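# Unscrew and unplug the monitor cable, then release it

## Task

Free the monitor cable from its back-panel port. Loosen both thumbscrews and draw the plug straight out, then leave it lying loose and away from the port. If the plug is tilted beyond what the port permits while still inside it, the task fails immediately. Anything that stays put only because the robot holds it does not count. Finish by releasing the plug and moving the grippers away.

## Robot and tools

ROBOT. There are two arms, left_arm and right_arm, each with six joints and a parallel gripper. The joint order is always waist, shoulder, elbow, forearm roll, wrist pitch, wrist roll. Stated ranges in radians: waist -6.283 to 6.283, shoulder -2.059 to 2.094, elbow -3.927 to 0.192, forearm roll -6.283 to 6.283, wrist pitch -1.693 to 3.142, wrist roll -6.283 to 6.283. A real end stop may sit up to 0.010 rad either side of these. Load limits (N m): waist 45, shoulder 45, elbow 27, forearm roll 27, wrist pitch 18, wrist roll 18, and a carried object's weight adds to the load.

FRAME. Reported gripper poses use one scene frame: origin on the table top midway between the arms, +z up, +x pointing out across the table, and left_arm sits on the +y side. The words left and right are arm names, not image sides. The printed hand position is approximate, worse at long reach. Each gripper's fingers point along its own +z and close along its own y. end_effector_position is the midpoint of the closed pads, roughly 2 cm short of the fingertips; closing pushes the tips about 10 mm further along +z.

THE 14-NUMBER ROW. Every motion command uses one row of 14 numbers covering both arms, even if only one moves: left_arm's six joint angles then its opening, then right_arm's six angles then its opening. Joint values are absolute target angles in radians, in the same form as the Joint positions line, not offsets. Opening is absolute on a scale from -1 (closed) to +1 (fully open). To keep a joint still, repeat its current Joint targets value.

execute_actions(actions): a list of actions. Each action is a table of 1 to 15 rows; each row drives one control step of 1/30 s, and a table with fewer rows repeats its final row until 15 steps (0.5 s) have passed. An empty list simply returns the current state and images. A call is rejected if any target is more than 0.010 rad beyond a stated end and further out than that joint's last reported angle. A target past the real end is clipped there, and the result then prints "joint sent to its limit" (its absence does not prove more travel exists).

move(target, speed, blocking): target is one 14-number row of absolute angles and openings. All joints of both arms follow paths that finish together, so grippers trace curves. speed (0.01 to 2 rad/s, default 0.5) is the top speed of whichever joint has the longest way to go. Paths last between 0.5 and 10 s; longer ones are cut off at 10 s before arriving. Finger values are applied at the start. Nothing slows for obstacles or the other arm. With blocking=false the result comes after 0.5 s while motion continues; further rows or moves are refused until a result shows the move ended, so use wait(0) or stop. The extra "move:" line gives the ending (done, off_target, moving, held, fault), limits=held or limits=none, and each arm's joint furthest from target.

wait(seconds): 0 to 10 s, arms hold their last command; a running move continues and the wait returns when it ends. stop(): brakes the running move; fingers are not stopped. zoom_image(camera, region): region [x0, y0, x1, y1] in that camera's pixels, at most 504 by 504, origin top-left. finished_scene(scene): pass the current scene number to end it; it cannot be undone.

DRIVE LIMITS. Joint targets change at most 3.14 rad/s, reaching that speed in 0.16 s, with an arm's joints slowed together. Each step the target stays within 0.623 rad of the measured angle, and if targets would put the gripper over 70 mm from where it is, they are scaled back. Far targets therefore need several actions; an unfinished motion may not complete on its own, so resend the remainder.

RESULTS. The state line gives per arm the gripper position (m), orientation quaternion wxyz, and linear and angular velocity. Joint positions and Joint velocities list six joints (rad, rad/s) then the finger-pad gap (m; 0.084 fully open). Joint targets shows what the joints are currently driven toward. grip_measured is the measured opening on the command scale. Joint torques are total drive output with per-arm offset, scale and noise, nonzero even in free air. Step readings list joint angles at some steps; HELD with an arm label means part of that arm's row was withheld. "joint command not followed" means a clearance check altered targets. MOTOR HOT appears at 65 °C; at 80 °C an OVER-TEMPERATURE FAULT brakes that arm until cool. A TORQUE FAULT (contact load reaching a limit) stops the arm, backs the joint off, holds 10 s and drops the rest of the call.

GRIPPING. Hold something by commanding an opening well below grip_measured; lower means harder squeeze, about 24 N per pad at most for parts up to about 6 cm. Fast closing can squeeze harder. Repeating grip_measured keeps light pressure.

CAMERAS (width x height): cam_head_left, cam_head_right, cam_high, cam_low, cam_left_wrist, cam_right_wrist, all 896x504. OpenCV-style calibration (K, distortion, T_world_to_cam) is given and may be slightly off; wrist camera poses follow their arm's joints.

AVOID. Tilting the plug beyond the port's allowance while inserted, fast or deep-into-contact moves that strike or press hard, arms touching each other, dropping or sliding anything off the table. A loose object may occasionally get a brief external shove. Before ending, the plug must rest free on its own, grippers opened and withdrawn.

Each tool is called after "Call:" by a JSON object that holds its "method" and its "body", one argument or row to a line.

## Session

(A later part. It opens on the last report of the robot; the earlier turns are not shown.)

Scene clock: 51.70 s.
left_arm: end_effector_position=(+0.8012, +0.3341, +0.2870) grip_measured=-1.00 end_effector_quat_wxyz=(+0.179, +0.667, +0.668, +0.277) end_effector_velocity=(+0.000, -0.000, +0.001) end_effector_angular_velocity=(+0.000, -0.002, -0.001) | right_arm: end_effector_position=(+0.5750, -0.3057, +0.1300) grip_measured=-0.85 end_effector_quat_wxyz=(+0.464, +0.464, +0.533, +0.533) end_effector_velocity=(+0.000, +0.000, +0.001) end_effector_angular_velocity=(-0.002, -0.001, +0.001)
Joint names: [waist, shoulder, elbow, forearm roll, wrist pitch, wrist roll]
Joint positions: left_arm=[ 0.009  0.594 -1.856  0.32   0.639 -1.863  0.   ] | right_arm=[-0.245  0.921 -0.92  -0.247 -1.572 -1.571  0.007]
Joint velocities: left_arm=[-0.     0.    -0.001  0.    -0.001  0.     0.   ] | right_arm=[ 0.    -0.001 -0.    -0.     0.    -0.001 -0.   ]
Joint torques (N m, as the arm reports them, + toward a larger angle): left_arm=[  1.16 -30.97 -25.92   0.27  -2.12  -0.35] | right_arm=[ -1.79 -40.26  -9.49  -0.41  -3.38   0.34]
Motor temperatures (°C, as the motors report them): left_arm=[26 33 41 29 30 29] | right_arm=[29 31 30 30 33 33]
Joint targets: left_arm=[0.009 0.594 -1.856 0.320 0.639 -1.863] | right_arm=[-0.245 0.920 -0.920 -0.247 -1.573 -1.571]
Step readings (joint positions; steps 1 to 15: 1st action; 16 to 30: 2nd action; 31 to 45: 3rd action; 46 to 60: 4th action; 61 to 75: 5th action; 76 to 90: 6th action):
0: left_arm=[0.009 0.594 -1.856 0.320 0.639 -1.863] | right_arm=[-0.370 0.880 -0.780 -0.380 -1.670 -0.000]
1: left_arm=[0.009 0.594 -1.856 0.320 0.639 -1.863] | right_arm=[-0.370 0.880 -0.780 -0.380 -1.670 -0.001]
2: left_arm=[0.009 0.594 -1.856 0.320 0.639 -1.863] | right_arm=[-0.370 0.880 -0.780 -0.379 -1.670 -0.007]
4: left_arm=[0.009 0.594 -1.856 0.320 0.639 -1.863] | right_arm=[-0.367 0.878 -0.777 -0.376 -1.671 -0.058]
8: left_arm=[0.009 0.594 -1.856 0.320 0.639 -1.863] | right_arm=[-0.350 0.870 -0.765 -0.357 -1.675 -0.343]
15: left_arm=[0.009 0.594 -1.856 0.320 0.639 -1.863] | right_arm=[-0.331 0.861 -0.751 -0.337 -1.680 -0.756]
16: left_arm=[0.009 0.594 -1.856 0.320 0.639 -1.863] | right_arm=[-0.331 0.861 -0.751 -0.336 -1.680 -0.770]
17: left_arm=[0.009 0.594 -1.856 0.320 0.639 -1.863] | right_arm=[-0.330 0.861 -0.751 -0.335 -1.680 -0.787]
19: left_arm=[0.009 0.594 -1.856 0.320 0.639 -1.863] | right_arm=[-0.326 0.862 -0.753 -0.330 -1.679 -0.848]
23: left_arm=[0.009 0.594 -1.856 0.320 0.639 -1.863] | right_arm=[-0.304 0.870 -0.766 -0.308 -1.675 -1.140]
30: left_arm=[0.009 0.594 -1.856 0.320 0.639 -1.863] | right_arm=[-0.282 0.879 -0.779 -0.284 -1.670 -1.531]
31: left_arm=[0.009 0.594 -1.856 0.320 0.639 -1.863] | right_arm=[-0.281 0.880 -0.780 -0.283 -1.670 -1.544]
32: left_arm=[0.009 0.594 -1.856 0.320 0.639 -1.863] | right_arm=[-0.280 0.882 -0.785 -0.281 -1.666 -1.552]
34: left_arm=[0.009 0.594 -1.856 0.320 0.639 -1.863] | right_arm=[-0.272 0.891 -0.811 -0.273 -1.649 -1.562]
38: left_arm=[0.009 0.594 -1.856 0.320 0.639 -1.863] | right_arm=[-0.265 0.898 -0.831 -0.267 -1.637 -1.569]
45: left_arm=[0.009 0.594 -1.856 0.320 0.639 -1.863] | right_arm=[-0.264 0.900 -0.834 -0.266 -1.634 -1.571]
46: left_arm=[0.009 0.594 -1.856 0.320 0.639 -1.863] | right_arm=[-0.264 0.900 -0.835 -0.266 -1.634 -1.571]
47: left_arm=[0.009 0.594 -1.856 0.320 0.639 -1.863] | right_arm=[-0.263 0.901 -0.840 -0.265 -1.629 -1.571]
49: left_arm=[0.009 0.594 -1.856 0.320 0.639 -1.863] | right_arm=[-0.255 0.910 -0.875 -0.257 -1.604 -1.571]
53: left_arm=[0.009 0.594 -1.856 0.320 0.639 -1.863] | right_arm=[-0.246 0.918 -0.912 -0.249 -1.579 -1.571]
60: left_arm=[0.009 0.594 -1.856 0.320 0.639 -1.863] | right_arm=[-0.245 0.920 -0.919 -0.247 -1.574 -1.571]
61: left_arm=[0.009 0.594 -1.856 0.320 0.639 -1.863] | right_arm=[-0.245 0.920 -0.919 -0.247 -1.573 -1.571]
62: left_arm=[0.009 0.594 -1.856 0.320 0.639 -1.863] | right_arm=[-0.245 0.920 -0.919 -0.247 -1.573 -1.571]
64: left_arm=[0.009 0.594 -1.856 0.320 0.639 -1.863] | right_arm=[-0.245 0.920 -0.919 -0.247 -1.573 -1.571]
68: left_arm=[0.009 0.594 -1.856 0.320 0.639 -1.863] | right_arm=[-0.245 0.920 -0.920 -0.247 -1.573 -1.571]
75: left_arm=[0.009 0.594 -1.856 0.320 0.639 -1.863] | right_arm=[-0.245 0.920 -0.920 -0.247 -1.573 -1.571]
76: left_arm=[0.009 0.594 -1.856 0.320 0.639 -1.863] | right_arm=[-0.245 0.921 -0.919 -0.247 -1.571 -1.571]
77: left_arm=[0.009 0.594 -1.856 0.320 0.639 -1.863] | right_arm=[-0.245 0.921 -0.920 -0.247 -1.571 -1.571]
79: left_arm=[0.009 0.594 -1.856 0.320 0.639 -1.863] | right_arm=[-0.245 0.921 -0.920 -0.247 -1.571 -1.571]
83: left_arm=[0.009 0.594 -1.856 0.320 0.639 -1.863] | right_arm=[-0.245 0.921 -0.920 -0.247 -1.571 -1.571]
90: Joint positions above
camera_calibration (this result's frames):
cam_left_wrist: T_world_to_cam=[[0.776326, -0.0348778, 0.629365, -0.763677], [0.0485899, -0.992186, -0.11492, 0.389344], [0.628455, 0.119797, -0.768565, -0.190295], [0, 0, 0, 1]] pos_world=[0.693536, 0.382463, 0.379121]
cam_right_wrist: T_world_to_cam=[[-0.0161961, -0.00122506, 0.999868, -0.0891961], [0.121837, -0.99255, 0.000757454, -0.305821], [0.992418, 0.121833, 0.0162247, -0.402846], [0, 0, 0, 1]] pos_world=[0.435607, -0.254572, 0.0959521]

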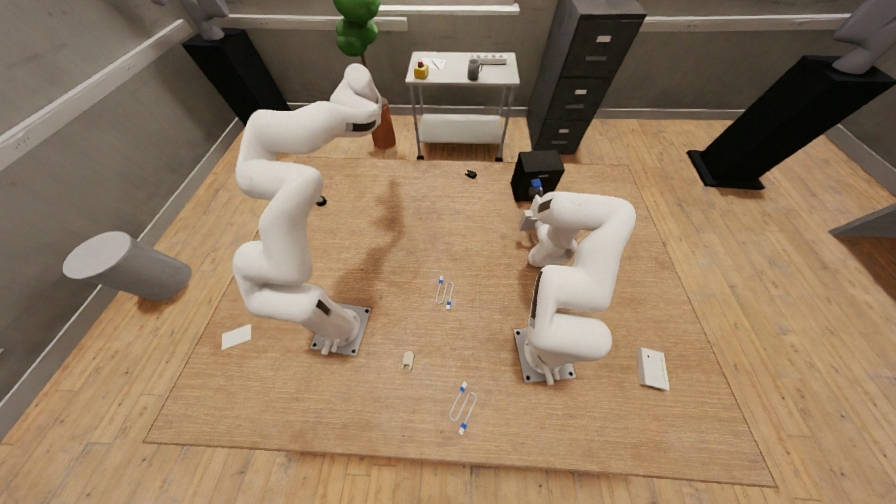

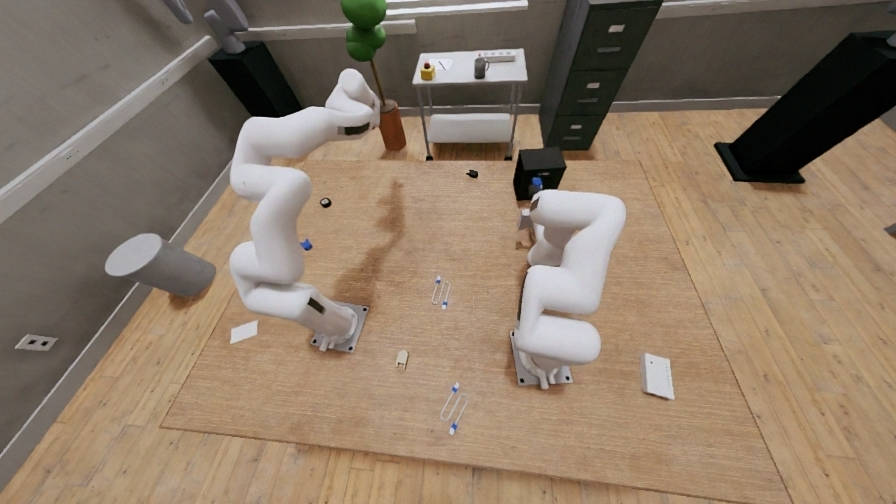

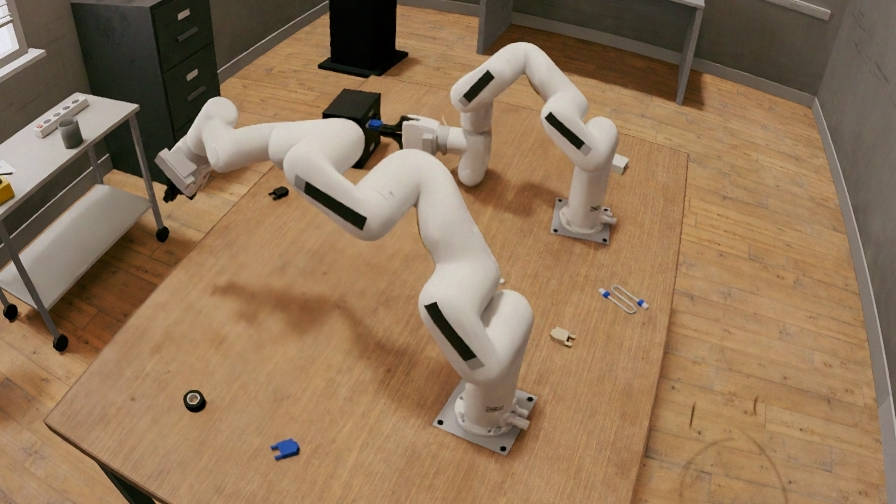

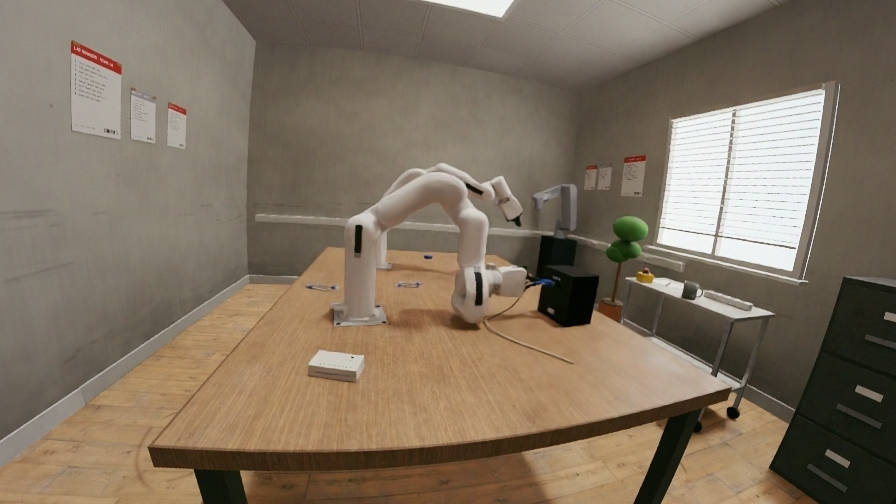

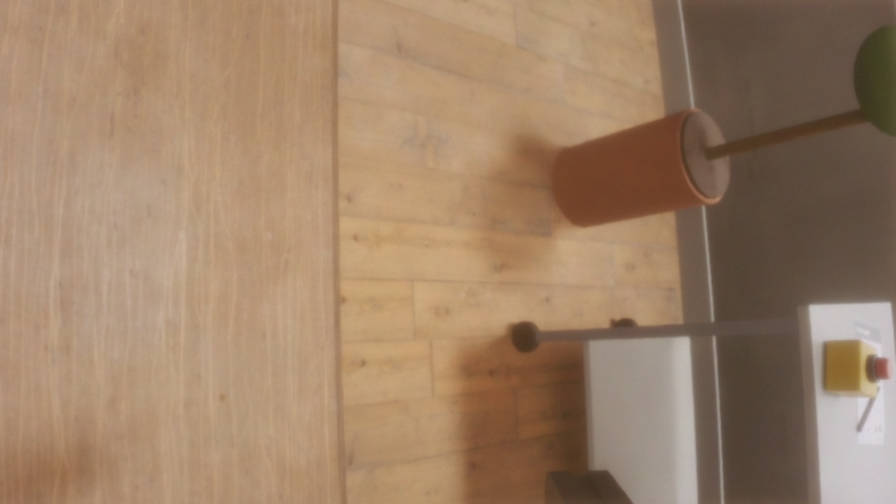

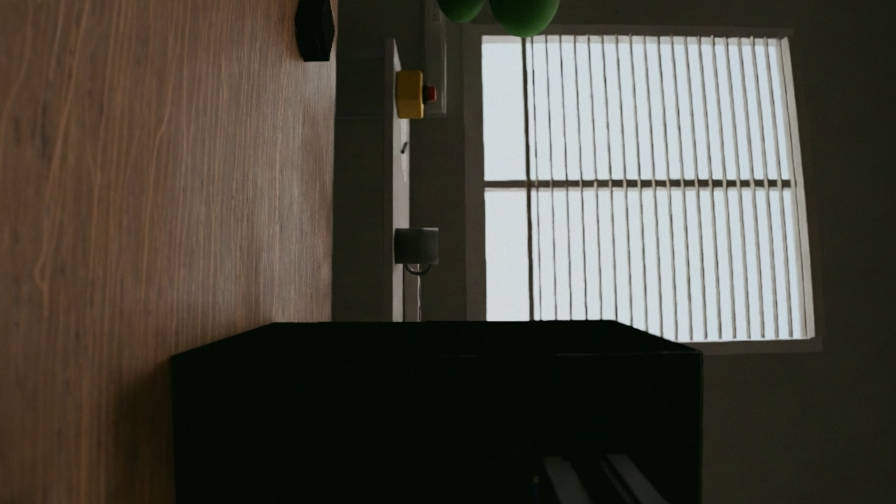

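Call:
{"method": "execute_actions", "body": {
  "actions": [
    [[0.009,0.594,-1.856,0.32,0.639,-1.863,-1,-0.245,0.92,-0.919,-0.247,-1.5696,-1.571,-1]],
    [[0.009,0.594,-1.856,0.32,0.639,-1.863,-1,-0.2485,0.92,-0.9144,-0.247,-1.5539,-2.171,-1]],
    [[0.009,0.594,-1.856,0.32,0.639,-1.863,-1,-0.2485,0.92,-0.9144,-0.247,-1.5539,-2.171,-0.72]],
    [[0.009,0.594,-1.856,0.32,0.639,-1.863,-1,-0.245,0.92,-0.919,-0.247,-1.5696,-1.571,-0.72]],
    [[0.009,0.594,-1.856,0.32,0.639,-1.863,-1,-0.2474,0.92,-0.9236,-0.247,-1.5853,-0.971,-0.72]],
    [[0.009,0.594,-1.856,0.32,0.639,-1.863,-1,-0.2474,0.92,-0.9236,-0.247,-1.5853,-0.971,-1]],
    [[0.009,0.594,-1.856,0.32,0.639,-1.863,-1,-0.245,0.92,-0.919,-0.247,-1.5696,-1.571,-1]],
    [[0.009,0.594,-1.856,0.32,0.639,-1.863,-1,-0.2485,0.92,-0.9144,-0.247,-1.5539,-2.171,-1]],
    [[0.009,0.594,-1.856,0.32,0.639,-1.863,-1,-0.2485,0.92,-0.9144,-0.247,-1.5539,-2.171,-0.72]],
    [[0.009,0.594,-1.856,0.32,0.639,-1.863,-1,-0.245,0.92,-0.919,-0.247,-1.5696,-1.571,-0.72]],
    [[0.009,0.594,-1.856,0.32,0.639,-1.863,-1,-0.2474,0.92,-0.9236,-0.247,-1.5853,-0.971,-0.72]],
    [[0.009,0.594,-1.856,0.32,0.639,-1.863,-1,-0.2474,0.92,-0.9236,-0.247,-1.5853,-0.971,-1]],
    [[0.009,0.594,-1.856,0.32,0.639,-1.863,-1,-0.245,0.92,-0.919,-0.247,-1.5696,-1.571,-1]],
    [[0.009,0.594,-1.856,0.32,0.639,-1.863,-1,-0.2485,0.92,-0.9144,-0.247,-1.5539,-2.171,-1]],
    [[0.009,0.594,-1.856,0.32,0.639,-1.863,-1,-0.2485,0.92,-0.9144,-0.247,-1.5539,-2.171,-0.72]],
    [[0.009,0.594,-1.856,0.32,0.639,-1.863,-1,-0.245,0.92,-0.919,-0.247,-1.5696,-1.571,-0.72]],
    [[0.009,0.594,-1.856,0.32,0.639,-1.863,-1,-0.2474,0.92,-0.9236,-0.247,-1.5853,-0.971,-0.72]],
    [[0.009,0.594,-1.856,0.32,0.639,-1.863,-1,-0.2474,0.92,-0.9236,-0.247,-1.5853,-0.971,-1]],
    [[0.009,0.594,-1.856,0.32,0.639,-1.863,-1,-0.245,0.92,-0.919,-0.247,-1.5696,-1.571,-1]],
    [[0.009,0.594,-1.856,0.32,0.639,-1.863,-1,-0.2485,0.92,-0.9144,-0.247,-1.5539,-2.171,-1]],
    [[0.009,0.594,-1.856,0.32,0.639,-1.863,-1,-0.2485,0.92,-0.9144,-0.247,-1.5539,-2.171,-0.72]],
    [[0.009,0.594,-1.856,0.32,0.639,-1.863,-1,-0.245,0.92,-0.919,-0.247,-1.5696,-1.571,-0.72]],
    [[0.009,0.594,-1.856,0.32,0.639,-1.863,-1,-0.2474,0.92,-0.9236,-0.247,-1.5853,-0.971,-0.72]],
    [[0.009,0.594,-1.856,0.32,0.639,-1.863,-1,-0.2474,0.92,-0.9236,-0.247,-1.5853,-0.971,-1]],
    [[0.009,0.594,-1.856,0.32,0.639,-1.863,-1,-0.245,0.92,-0.919,-0.247,-1.5696,-1.571,-1]],
    [[0.009,0.594,-1.856,0.32,0.639,-1.863,-1,-0.2485,0.92,-0.9144,-0.247,-1.5539,-2.171,-1]],
    [[0.009,0.594,-1.856,0.32,0.639,-1.863,-1,-0.2485,0.92,-0.9144,-0.247,-1.5539,-2.171,-0.72]],
    [[0.009,0.594,-1.856,0.32,0.639,-1.863,-1,-0.245,0.92,-0.919,-0.247,-1.5696,-1.571,-0.72]],
    [[0.009,0.594,-1.856,0.32,0.639,-1.863,-1,-0.2474,0.92,-0.9236,-0.247,-1.5853,-0.971,-0.72]],
    [[0.009,0.594,-1.856,0.32,0.639,-1.863,-1,-0.2474,0.92,-0.9236,-0.247,-1.5853,-0.971,-1]],
    [[0.009,0.594,-1.856,0.32,0.639,-1.863,-1,-0.245,0.92,-0.919,-0.247,-1.5696,-1.571,-1]],
    [[0.009,0.594,-1.856,0.32,0.639,-1.863,-1,-0.2485,0.92,-0.9144,-0.247,-1.5539,-2.171,-1]],
    [[0.009,0.594,-1.856,0.32,0.639,-1.863,-1,-0.2485,0.92,-0.9144,-0.247,-1.5539,-2.171,-0.72]],
    [[0.009,0.594,-1.856,0.32,0.639,-1.863,-1,-0.245,0.92,-0.919,-0.247,-1.5696,-1.571,-0.72]],
    [[0.009,0.594,-1.856,0.32,0.639,-1.863,-1,-0.2474,0.92,-0.9236,-0.247,-1.5853,-0.971,-0.72]],
    [[0.009,0.594,-1.856,0.32,0.639,-1.863,-1,-0.2474,0.92,-0.9236,-0.247,-1.5853,-0.971,-1]],
    [[0.009,0.594,-1.856,0.32,0.639,-1.863,-1,-0.245,0.92,-0.919,-0.247,-1.5696,-1.571,-1]],
    [[0.009,0.594,-1.856,0.32,0.639,-1.863,-1,-0.2485,0.92,-0.9144,-0.247,-1.5539,-2.171,-1]],
    [[0.009,0.594,-1.856,0.32,0.639,-1.863,-1,-0.2485,0.92,-0.9144,-0.247,-1.5539,-2.171,-0.72]],
    [[0.009,0.594,-1.856,0.32,0.639,-1.863,-1,-0.245,0.92,-0.919,-0.247,-1.5696,-1.571,-0.72]],
    [[0.009,0.594,-1.856,0.32,0.639,-1.863,-1,-0.2474,0.92,-0.9236,-0.247,-1.5853,-0.971,-0.72]],
    [[0.009,0.594,-1.856,0.32,0.639,-1.863,-1,-0.2474,0.92,-0.9236,-0.247,-1.5853,-0.971,-1]],
    [[0.009,0.594,-1.856,0.32,0.639,-1.863,-1,-0.245,0.92,-0.919,-0.247,-1.5696,-1.571,-1]],
    [[0.009,0.594,-1.856,0.32,0.639,-1.863,-1,-0.2485,0.92,-0.9144,-0.247,-1.5539,-2.171,-1]],
    [[0.009,0.594,-1.856,0.32,0.639,-1.863,-1,-0.2485,0.92,-0.9144,-0.247,-1.5539,-2.171,-0.72]],
    [[0.009,0.594,-1.856,0.32,0.639,-1.863,-1,-0.245,0.92,-0.919,-0.247,-1.5696,-1.571,-0.72]],
    [[0.009,0.594,-1.856,0.32,0.639,-1.863,-1,-0.2474,0.92,-0.9236,-0.247,-1.5853,-0.971,-0.72]],
    [[0.009,0.594,-1.856,0.32,0.639,-1.863,-1,-0.2474,0.92,-0.9236,-0.247,-1.5853,-0.971,-1]],
    [[0.009,0.594,-1.856,0.32,0.639,-1.863,-1,-0.245,0.92,-0.919,-0.247,-1.5696,-1.571,-1]],
    [[0.009,0.594,-1.856,0.32,0.639,-1.863,-1,-0.2485,0.92,-0.9144,-0.247,-1.5539,-2.171,-1]],
    [[0.009,0.594,-1.856,0.32,0.639,-1.863,-1,-0.2485,0.92,-0.9144,-0.247,-1.5539,-2.171,-0.72]],
    [[0.009,0.594,-1.856,0.32,0.639,-1.863,-1,-0.245,0.92,-0.919,-0.247,-1.5696,-1.571,-0.72]],
    [[0.009,0.594,-1.856,0.32,0.639,-1.863,-1,-0.2474,0.92,-0.9236,-0.247,-1.5853,-0.971,-0.72]],
    [[0.009,0.594,-1.856,0.32,0.639,-1.863,-1,-0.2474,0.92,-0.9236,-0.247,-1.5853,-0.971,-1]],
    [[0.009,0.594,-1.856,0.32,0.639,-1.863,-1,-0.245,0.92,-0.919,-0.247,-1.5696,-1.571,-1]],
    [[0.009,0.594,-1.856,0.32,0.639,-1.863,-1,-0.2485,0.92,-0.9144,-0.247,-1.5539,-2.171,-1]],
    [[0.009,0.594,-1.856,0.32,0.639,-1.863,-1,-0.2485,0.92,-0.9144,-0.247,-1.5539,-2.171,-0.72]],
    [[0.009,0.594,-1.856,0.32,0.639,-1.863,-1,-0.245,0.92,-0.919,-0.247,-1.5696,-1.571,-0.72]],
    [[0.009,0.594,-1.856,0.32,0.639,-1.863,-1,-0.2474,0.92,-0.9236,-0.247,-1.5853,-0.971,-0.72]],
    [[0.009,0.594,-1.856,0.32,0.639,-1.863,-1,-0.2474,0.92,-0.9236,-0.247,-1.5853,-0.971,-1]],
    [[0.009,0.594,-1.856,0.32,0.639,-1.863,-1,-0.245,0.92,-0.919,-0.247,-1.5696,-1.571,-1]],
    [[0.009,0.594,-1.856,0.32,0.639,-1.863,-1,-0.2454,0.92,-0.916,-0.247,-1.5733,-1.571,-1]]
  ]
}}

Scene clock: 159.53 s.
left_arm: end_effector_position=(+0.8012, +0.3341, +0.2870) grip_measured=-1.00 end_effector_quat_wxyz=(+0.179, +0.667, +0.668, +0.277) end_effector_velocity=(-0.000, +0.000, +0.000) end_effector_angular_velocity=(-0.000, -0.000, +0.000) | right_arm: end_effector_position=(+0.5745, -0.3056, +0.1299) grip_measured=-0.84 end_effector_quat_wxyz=(+0.464, +0.465, +0.534, +0.533) end_effector_velocity=(-0.000, -0.000, +0.001) end_effector_angular_velocity=(-0.001, -0.003, -0.001)
Joint names: [waist, shoulder, elbow, forearm roll, wrist pitch, wrist roll]
Joint positions: left_arm=[ 0.009  0.594 -1.856  0.32   0.639 -1.863  0.   ] | right_arm=[-0.245  0.92  -0.917 -0.247 -1.572 -1.571  0.007]
Joint velocities: left_arm=[ 0.    -0.001 -0.    -0.     0.001  0.     0.   ] | right_arm=[-0.001 -0.001  0.001  0.    -0.003 -0.001 -0.   ]
Joint torques (N m, as the arm reports them, + toward a larger angle): left_arm=[  0.84 -30.57 -25.81   0.06  -2.11  -0.75] | right_arm=[ -7.82 -31.88  -2.39   1.05  -3.1    0.37]
Motor temperatures (°C, as the motors report them): left_arm=[26 33 42 29 30 29] | right_arm=[29 31 30 30 35 33]
Joint targets: left_arm=[0.009 0.594 -1.856 0.320 0.639 -1.863] | right_arm=[-0.245 0.920 -0.916 -0.247 -1.573 -1.571]
Step readings (joint positions; steps 1 to 15: 1st action; 16 to 30: 2nd action; 31 to 45: 3rd action; 46 to 60: 4th action; 61 to 75: 5th action; 76 to 90: 6th action; 91 to 105: 7th action; 106 to 120: 8th action; 121 to 135: 9th action; 136 to 150: 10th action; 151 to 165: 11th action; 166 to 180: 12th action; 181 to 195: 13th action):
0: left_arm=[0.009 0.594 -1.856 0.320 0.639 -1.863] | right_arm=[-0.245 0.920 -0.920 -0.247 -1.572 -1.571]
1: left_arm=[0.009 0.594 -1.856 0.320 0.639 -1.863] | right_arm=[-0.245 0.920 -0.920 -0.247 -1.572 -1.571]
2: left_arm=[0.009 0.594 -1.856 0.320 0.639 -1.863] | right_arm=[-0.245 0.920 -0.920 -0.247 -1.571 -1.571]
4: left_arm=[0.009 0.594 -1.856 0.320 0.639 -1.863] | right_arm=[-0.245 0.920 -0.919 -0.247 -1.571 -1.571]
8: left_arm=[0.009 0.594 -1.856 0.320 0.639 -1.863] | right_arm=[-0.245 0.919 -0.919 -0.247 -1.571 -1.571]
15: left_arm=[0.009 0.594 -1.856 0.320 0.639 -1.863] | right_arm=[-0.245 0.920 -0.919 -0.247 -1.570 -1.571]
16: left_arm=[0.009 0.594 -1.856 0.320 0.639 -1.863] | right_arm=[-0.245 0.920 -0.919 -0.247 -1.570 -1.572]
17: left_arm=[0.009 0.594 -1.856 0.320 0.639 -1.863] | right_arm=[-0.245 0.920 -0.919 -0.247 -1.570 -1.578]
19: left_arm=[0.009 0.594 -1.856 0.320 0.639 -1.863] | right_arm=[-0.245 0.920 -0.919 -0.247 -1.569 -1.629]
23: left_arm=[0.009 0.594 -1.856 0.320 0.639 -1.863] | right_arm=[-0.247 0.919 -0.917 -0.247 -1.562 -1.903]
30: left_arm=[0.009 0.594 -1.856 0.320 0.639 -1.863] | right_arm=[-0.248 0.920 -0.915 -0.248 -1.555 -2.151]
31: left_arm=[0.009 0.594 -1.856 0.320 0.639 -1.863] | right_arm=[-0.248 0.920 -0.915 -0.248 -1.555 -2.157]
32: left_arm=[0.009 0.594 -1.856 0.320 0.639 -1.863] | right_arm=[-0.247 0.920 -0.915 -0.249 -1.555 -2.161]
34: left_arm=[0.009 0.594 -1.856 0.320 0.639 -1.863] | right_arm=[-0.246 0.919 -0.915 -0.249 -1.556 -2.167]
38: left_arm=[0.009 0.594 -1.856 0.320 0.639 -1.863] | right_arm=[-0.247 0.919 -0.915 -0.248 -1.555 -2.170]
45: left_arm=[0.009 0.594 -1.856 0.320 0.639 -1.863] | right_arm=[-0.248 0.920 -0.915 -0.247 -1.553 -2.171]
46: left_arm=[0.009 0.594 -1.856 0.320 0.639 -1.863] | right_arm=[-0.248 0.920 -0.915 -0.247 -1.553 -2.170]
47: left_arm=[0.009 0.594 -1.856 0.320 0.639 -1.863] | right_arm=[-0.249 0.920 -0.915 -0.247 -1.553 -2.164]
49: left_arm=[0.009 0.594 -1.856 0.320 0.639 -1.863] | right_arm=[-0.249 0.920 -0.915 -0.247 -1.555 -2.113]
53: left_arm=[0.009 0.594 -1.856 0.320 0.639 -1.863] | right_arm=[-0.248 0.919 -0.918 -0.246 -1.564 -1.839]
60: left_arm=[0.009 0.594 -1.856 0.320 0.639 -1.863] | right_arm=[-0.247 0.919 -0.920 -0.246 -1.570 -1.591]
61: left_arm=[0.009 0.594 -1.856 0.320 0.639 -1.863] | right_arm=[-0.247 0.919 -0.920 -0.246 -1.570 -1.584]
62: left_arm=[0.009 0.594 -1.856 0.320 0.639 -1.863] | right_arm=[-0.246 0.919 -0.920 -0.246 -1.570 -1.573]
64: left_arm=[0.009 0.594 -1.856 0.320 0.639 -1.863] | right_arm=[-0.246 0.919 -0.920 -0.247 -1.572 -1.518]
68: left_arm=[0.009 0.594 -1.856 0.320 0.639 -1.863] | right_arm=[-0.247 0.920 -0.922 -0.247 -1.579 -1.241]
75: left_arm=[0.009 0.594 -1.856 0.320 0.639 -1.863] | right_arm=[-0.247 0.920 -0.924 -0.247 -1.585 -0.991]
76: left_arm=[0.009 0.594 -1.856 0.320 0.639 -1.863] | right_arm=[-0.247 0.920 -0.924 -0.248 -1.585 -0.985]
77: left_arm=[0.009 0.594 -1.856 0.320 0.639 -1.863] | right_arm=[-0.246 0.920 -0.924 -0.248 -1.585 -0.981]
79: left_arm=[0.009 0.594 -1.856 0.320 0.639 -1.863] | right_arm=[-0.246 0.920 -0.924 -0.248 -1.585 -0.976]
83: left_arm=[0.009 0.594 -1.856 0.320 0.639 -1.863] | right_arm=[-0.246 0.920 -0.924 -0.248 -1.585 -0.972]
90: left_arm=[0.009 0.594 -1.856 0.320 0.639 -1.863] | right_arm=[-0.247 0.920 -0.924 -0.248 -1.585 -0.971]
91: left_arm=[0.009 0.594 -1.856 0.320 0.639 -1.863] | right_arm=[-0.247 0.920 -0.924 -0.248 -1.585 -0.972]
92: left_arm=[0.009 0.594 -1.856 0.320 0.639 -1.863] | right_arm=[-0.247 0.920 -0.924 -0.248 -1.585 -0.978]
94: left_arm=[0.009 0.594 -1.856 0.320 0.639 -1.863] | right_arm=[-0.246 0.920 -0.923 -0.248 -1.584 -1.029]
98: left_arm=[0.009 0.594 -1.856 0.320 0.639 -1.863] | right_arm=[-0.246 0.920 -0.921 -0.247 -1.576 -1.302]
105: left_arm=[0.009 0.594 -1.856 0.320 0.639 -1.863] | right_arm=[-0.245 0.920 -0.919 -0.247 -1.570 -1.551]
106: left_arm=[0.009 0.594 -1.856 0.320 0.639 -1.863] | right_arm=[-0.245 0.920 -0.919 -0.247 -1.570 -1.558]
107: left_arm=[0.009 0.594 -1.856 0.320 0.639 -1.863] | right_arm=[-0.245 0.920 -0.919 -0.247 -1.570 -1.569]
109: left_arm=[0.009 0.594 -1.856 0.320 0.639 -1.863] | right_arm=[-0.245 0.920 -0.918 -0.247 -1.568 -1.624]
113: left_arm=[0.009 0.594 -1.856 0.320 0.639 -1.863] | right_arm=[-0.247 0.920 -0.916 -0.247 -1.561 -1.901]
120: left_arm=[0.009 0.594 -1.856 0.320 0.639 -1.863] | right_arm=[-0.248 0.920 -0.915 -0.247 -1.554 -2.151]
121: left_arm=[0.009 0.594 -1.856 0.320 0.639 -1.863] | right_arm=[-0.248 0.920 -0.914 -0.247 -1.554 -2.157]
122: left_arm=[0.009 0.594 -1.856 0.320 0.639 -1.863] | right_arm=[-0.248 0.920 -0.914 -0.247 -1.554 -2.161]
124: left_arm=[0.009 0.594 -1.856 0.320 0.639 -1.863] | right_arm=[-0.250 0.921 -0.913 -0.246 -1.554 -2.166]
128: left_arm=[0.009 0.594 -1.856 0.320 0.639 -1.863] | right_arm=[-0.249 0.921 -0.914 -0.246 -1.554 -2.170]
135: left_arm=[0.009 0.594 -1.856 0.320 0.639 -1.863] | right_arm=[-0.249 0.920 -0.914 -0.247 -1.554 -2.171]
136: left_arm=[0.009 0.594 -1.856 0.320 0.639 -1.863] | right_arm=[-0.249 0.920 -0.914 -0.247 -1.554 -2.170]
137: left_arm=[0.009 0.594 -1.856 0.320 0.639 -1.863] | right_arm=[-0.249 0.920 -0.914 -0.247 -1.554 -2.164]
139: left_arm=[0.009 0.594 -1.856 0.320 0.639 -1.863] | right_arm=[-0.249 0.920 -0.915 -0.247 -1.555 -2.113]
143: left_arm=[0.009 0.594 -1.856 0.320 0.639 -1.863] | right_arm=[-0.247 0.919 -0.918 -0.247 -1.564 -1.839]
150: left_arm=[0.009 0.594 -1.856 0.320 0.639 -1.863] | right_arm=[-0.246 0.919 -0.920 -0.247 -1.570 -1.591]
151: left_arm=[0.009 0.594 -1.856 0.320 0.639 -1.863] | right_arm=[-0.245 0.919 -0.920 -0.247 -1.570 -1.584]
152: left_arm=[0.009 0.594 -1.856 0.320 0.639 -1.863] | right_arm=[-0.245 0.919 -0.920 -0.247 -1.570 -1.573]
154: left_arm=[0.009 0.594 -1.856 0.320 0.639 -1.863] | right_arm=[-0.245 0.919 -0.920 -0.247 -1.572 -1.518]
158: left_arm=[0.009 0.594 -1.856 0.320 0.639 -1.863] | right_arm=[-0.247 0.920 -0.922 -0.247 -1.578 -1.241]
165: left_arm=[0.009 0.594 -1.856 0.320 0.639 -1.863] | right_arm=[-0.247 0.920 -0.924 -0.247 -1.585 -0.991]
166: left_arm=[0.009 0.594 -1.856 0.320 0.639 -1.863] | right_arm=[-0.247 0.920 -0.924 -0.248 -1.585 -0.985]
167: left_arm=[0.009 0.594 -1.856 0.320 0.639 -1.863] | right_arm=[-0.246 0.920 -0.924 -0.248 -1.585 -0.981]
169: left_arm=[0.009 0.594 -1.856 0.320 0.639 -1.863] | right_arm=[-0.246 0.920 -0.924 -0.248 -1.585 -0.976]
173: left_arm=[0.009 0.594 -1.856 0.320 0.639 -1.863] | right_arm=[-0.246 0.920 -0.924 -0.248 -1.585 -0.972]
180: left_arm=[0.009 0.594 -1.856 0.320 0.639 -1.863] | right_arm=[-0.247 0.920 -0.924 -0.248 -1.585 -0.971]
181: left_arm=[0.009 0.594 -1.856 0.320 0.639 -1.863] | right_arm=[-0.247 0.920 -0.924 -0.248 -1.585 -0.972]
182: left_arm=[0.009 0.594 -1.856 0.320 0.639 -1.863] | right_arm=[-0.247 0.920 -0.924 -0.248 -1.585 -0.978]
184: left_arm=[0.009 0.594 -1.856 0.320 0.639 -1.863] | right_arm=[-0.247 0.920 -0.923 -0.247 -1.584 -1.029]
Lines left out of this list: 247.
camera_calibration (this result's frames):
cam_left_wrist: T_world_to_cam=[[0.776326, -0.0348778, 0.629365, -0.763677], [0.04859, -0.992186, -0.11492, 0.389344], [0.628455, 0.119797, -0.768565, -0.190295], [0, 0, 0, 1]] pos_world=[0.693536, 0.382463, 0.379121]
cam_right_wrist: T_world_to_cam=[[-0.0151345, -0.00151788, 0.999884, -0.0897955], [0.121861, -0.992547, 0.00033778, -0.305683], [0.992432, 0.121852, 0.0152067, -0.402233], [0, 0, 0, 1]] pos_world=[0.435081, -0.254528, 0.0960051]

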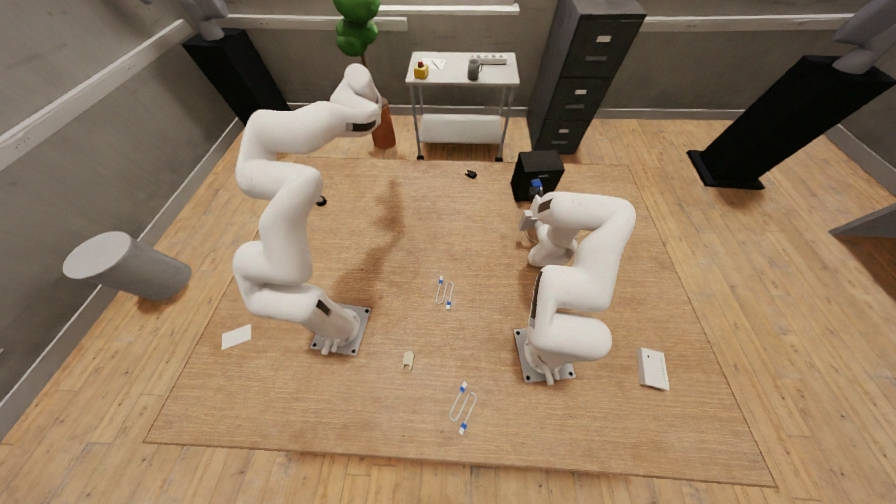

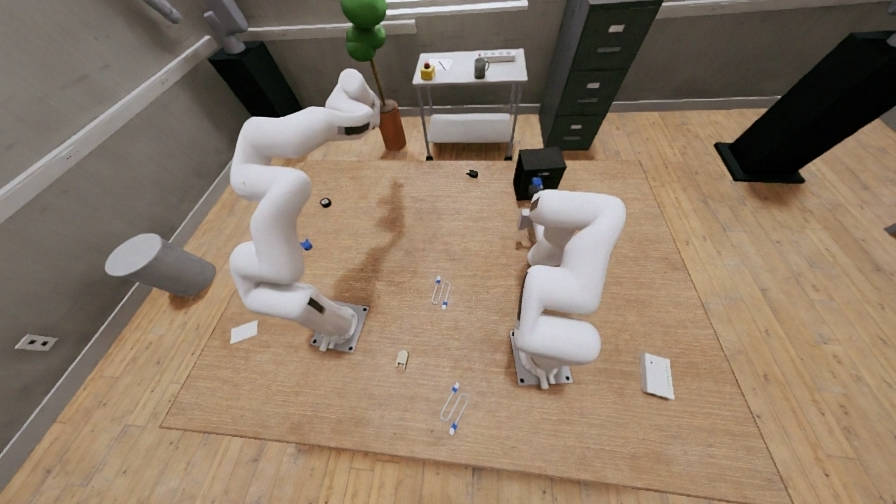

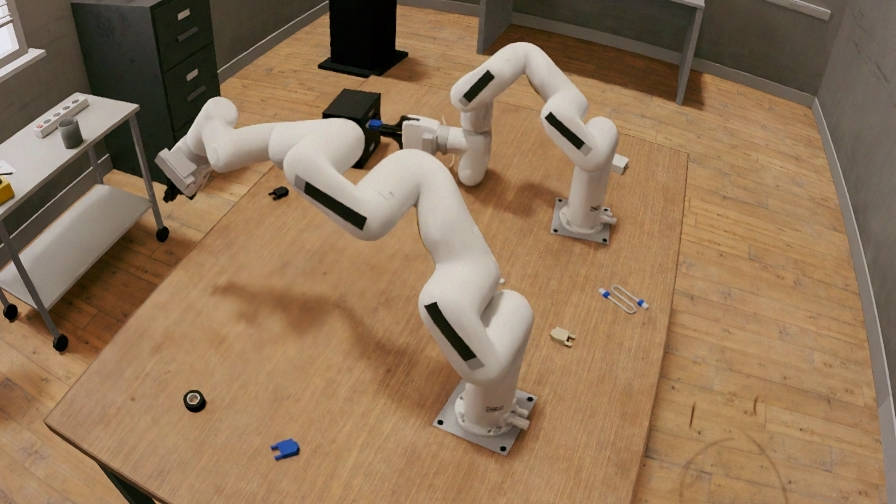

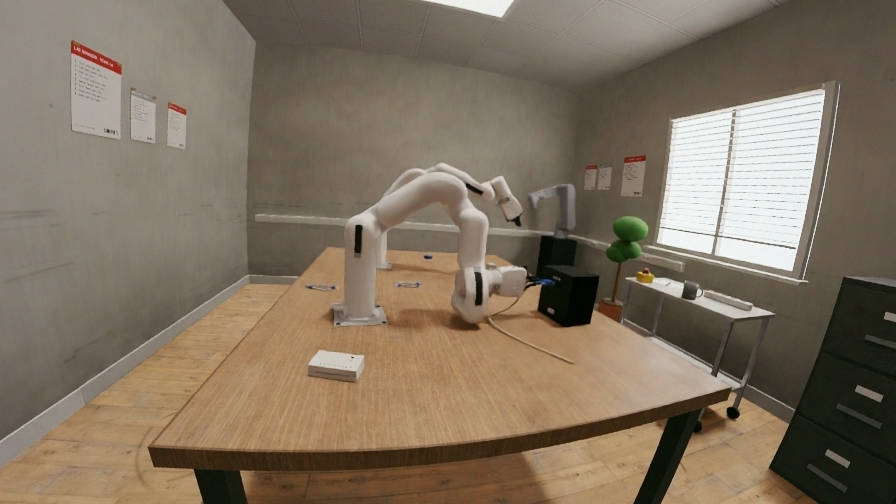

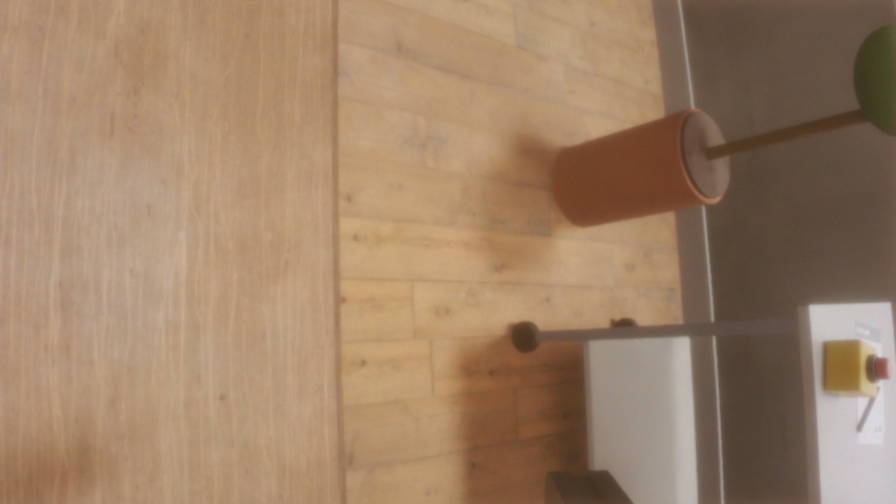

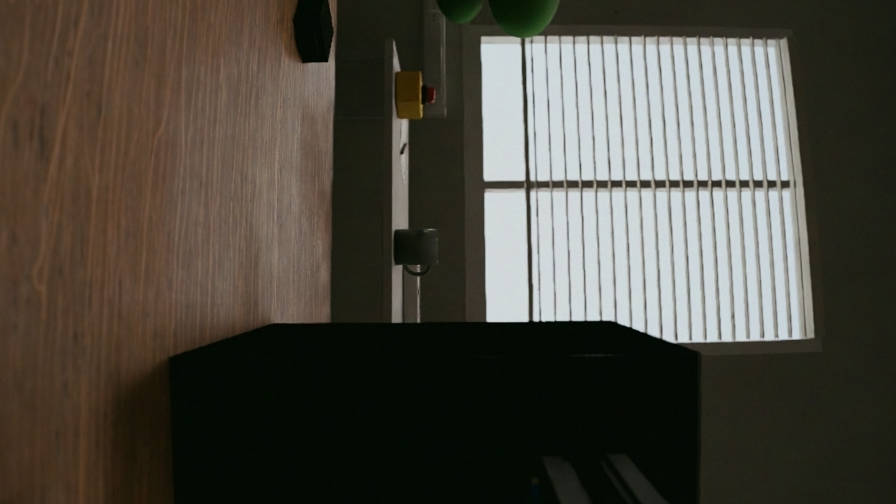

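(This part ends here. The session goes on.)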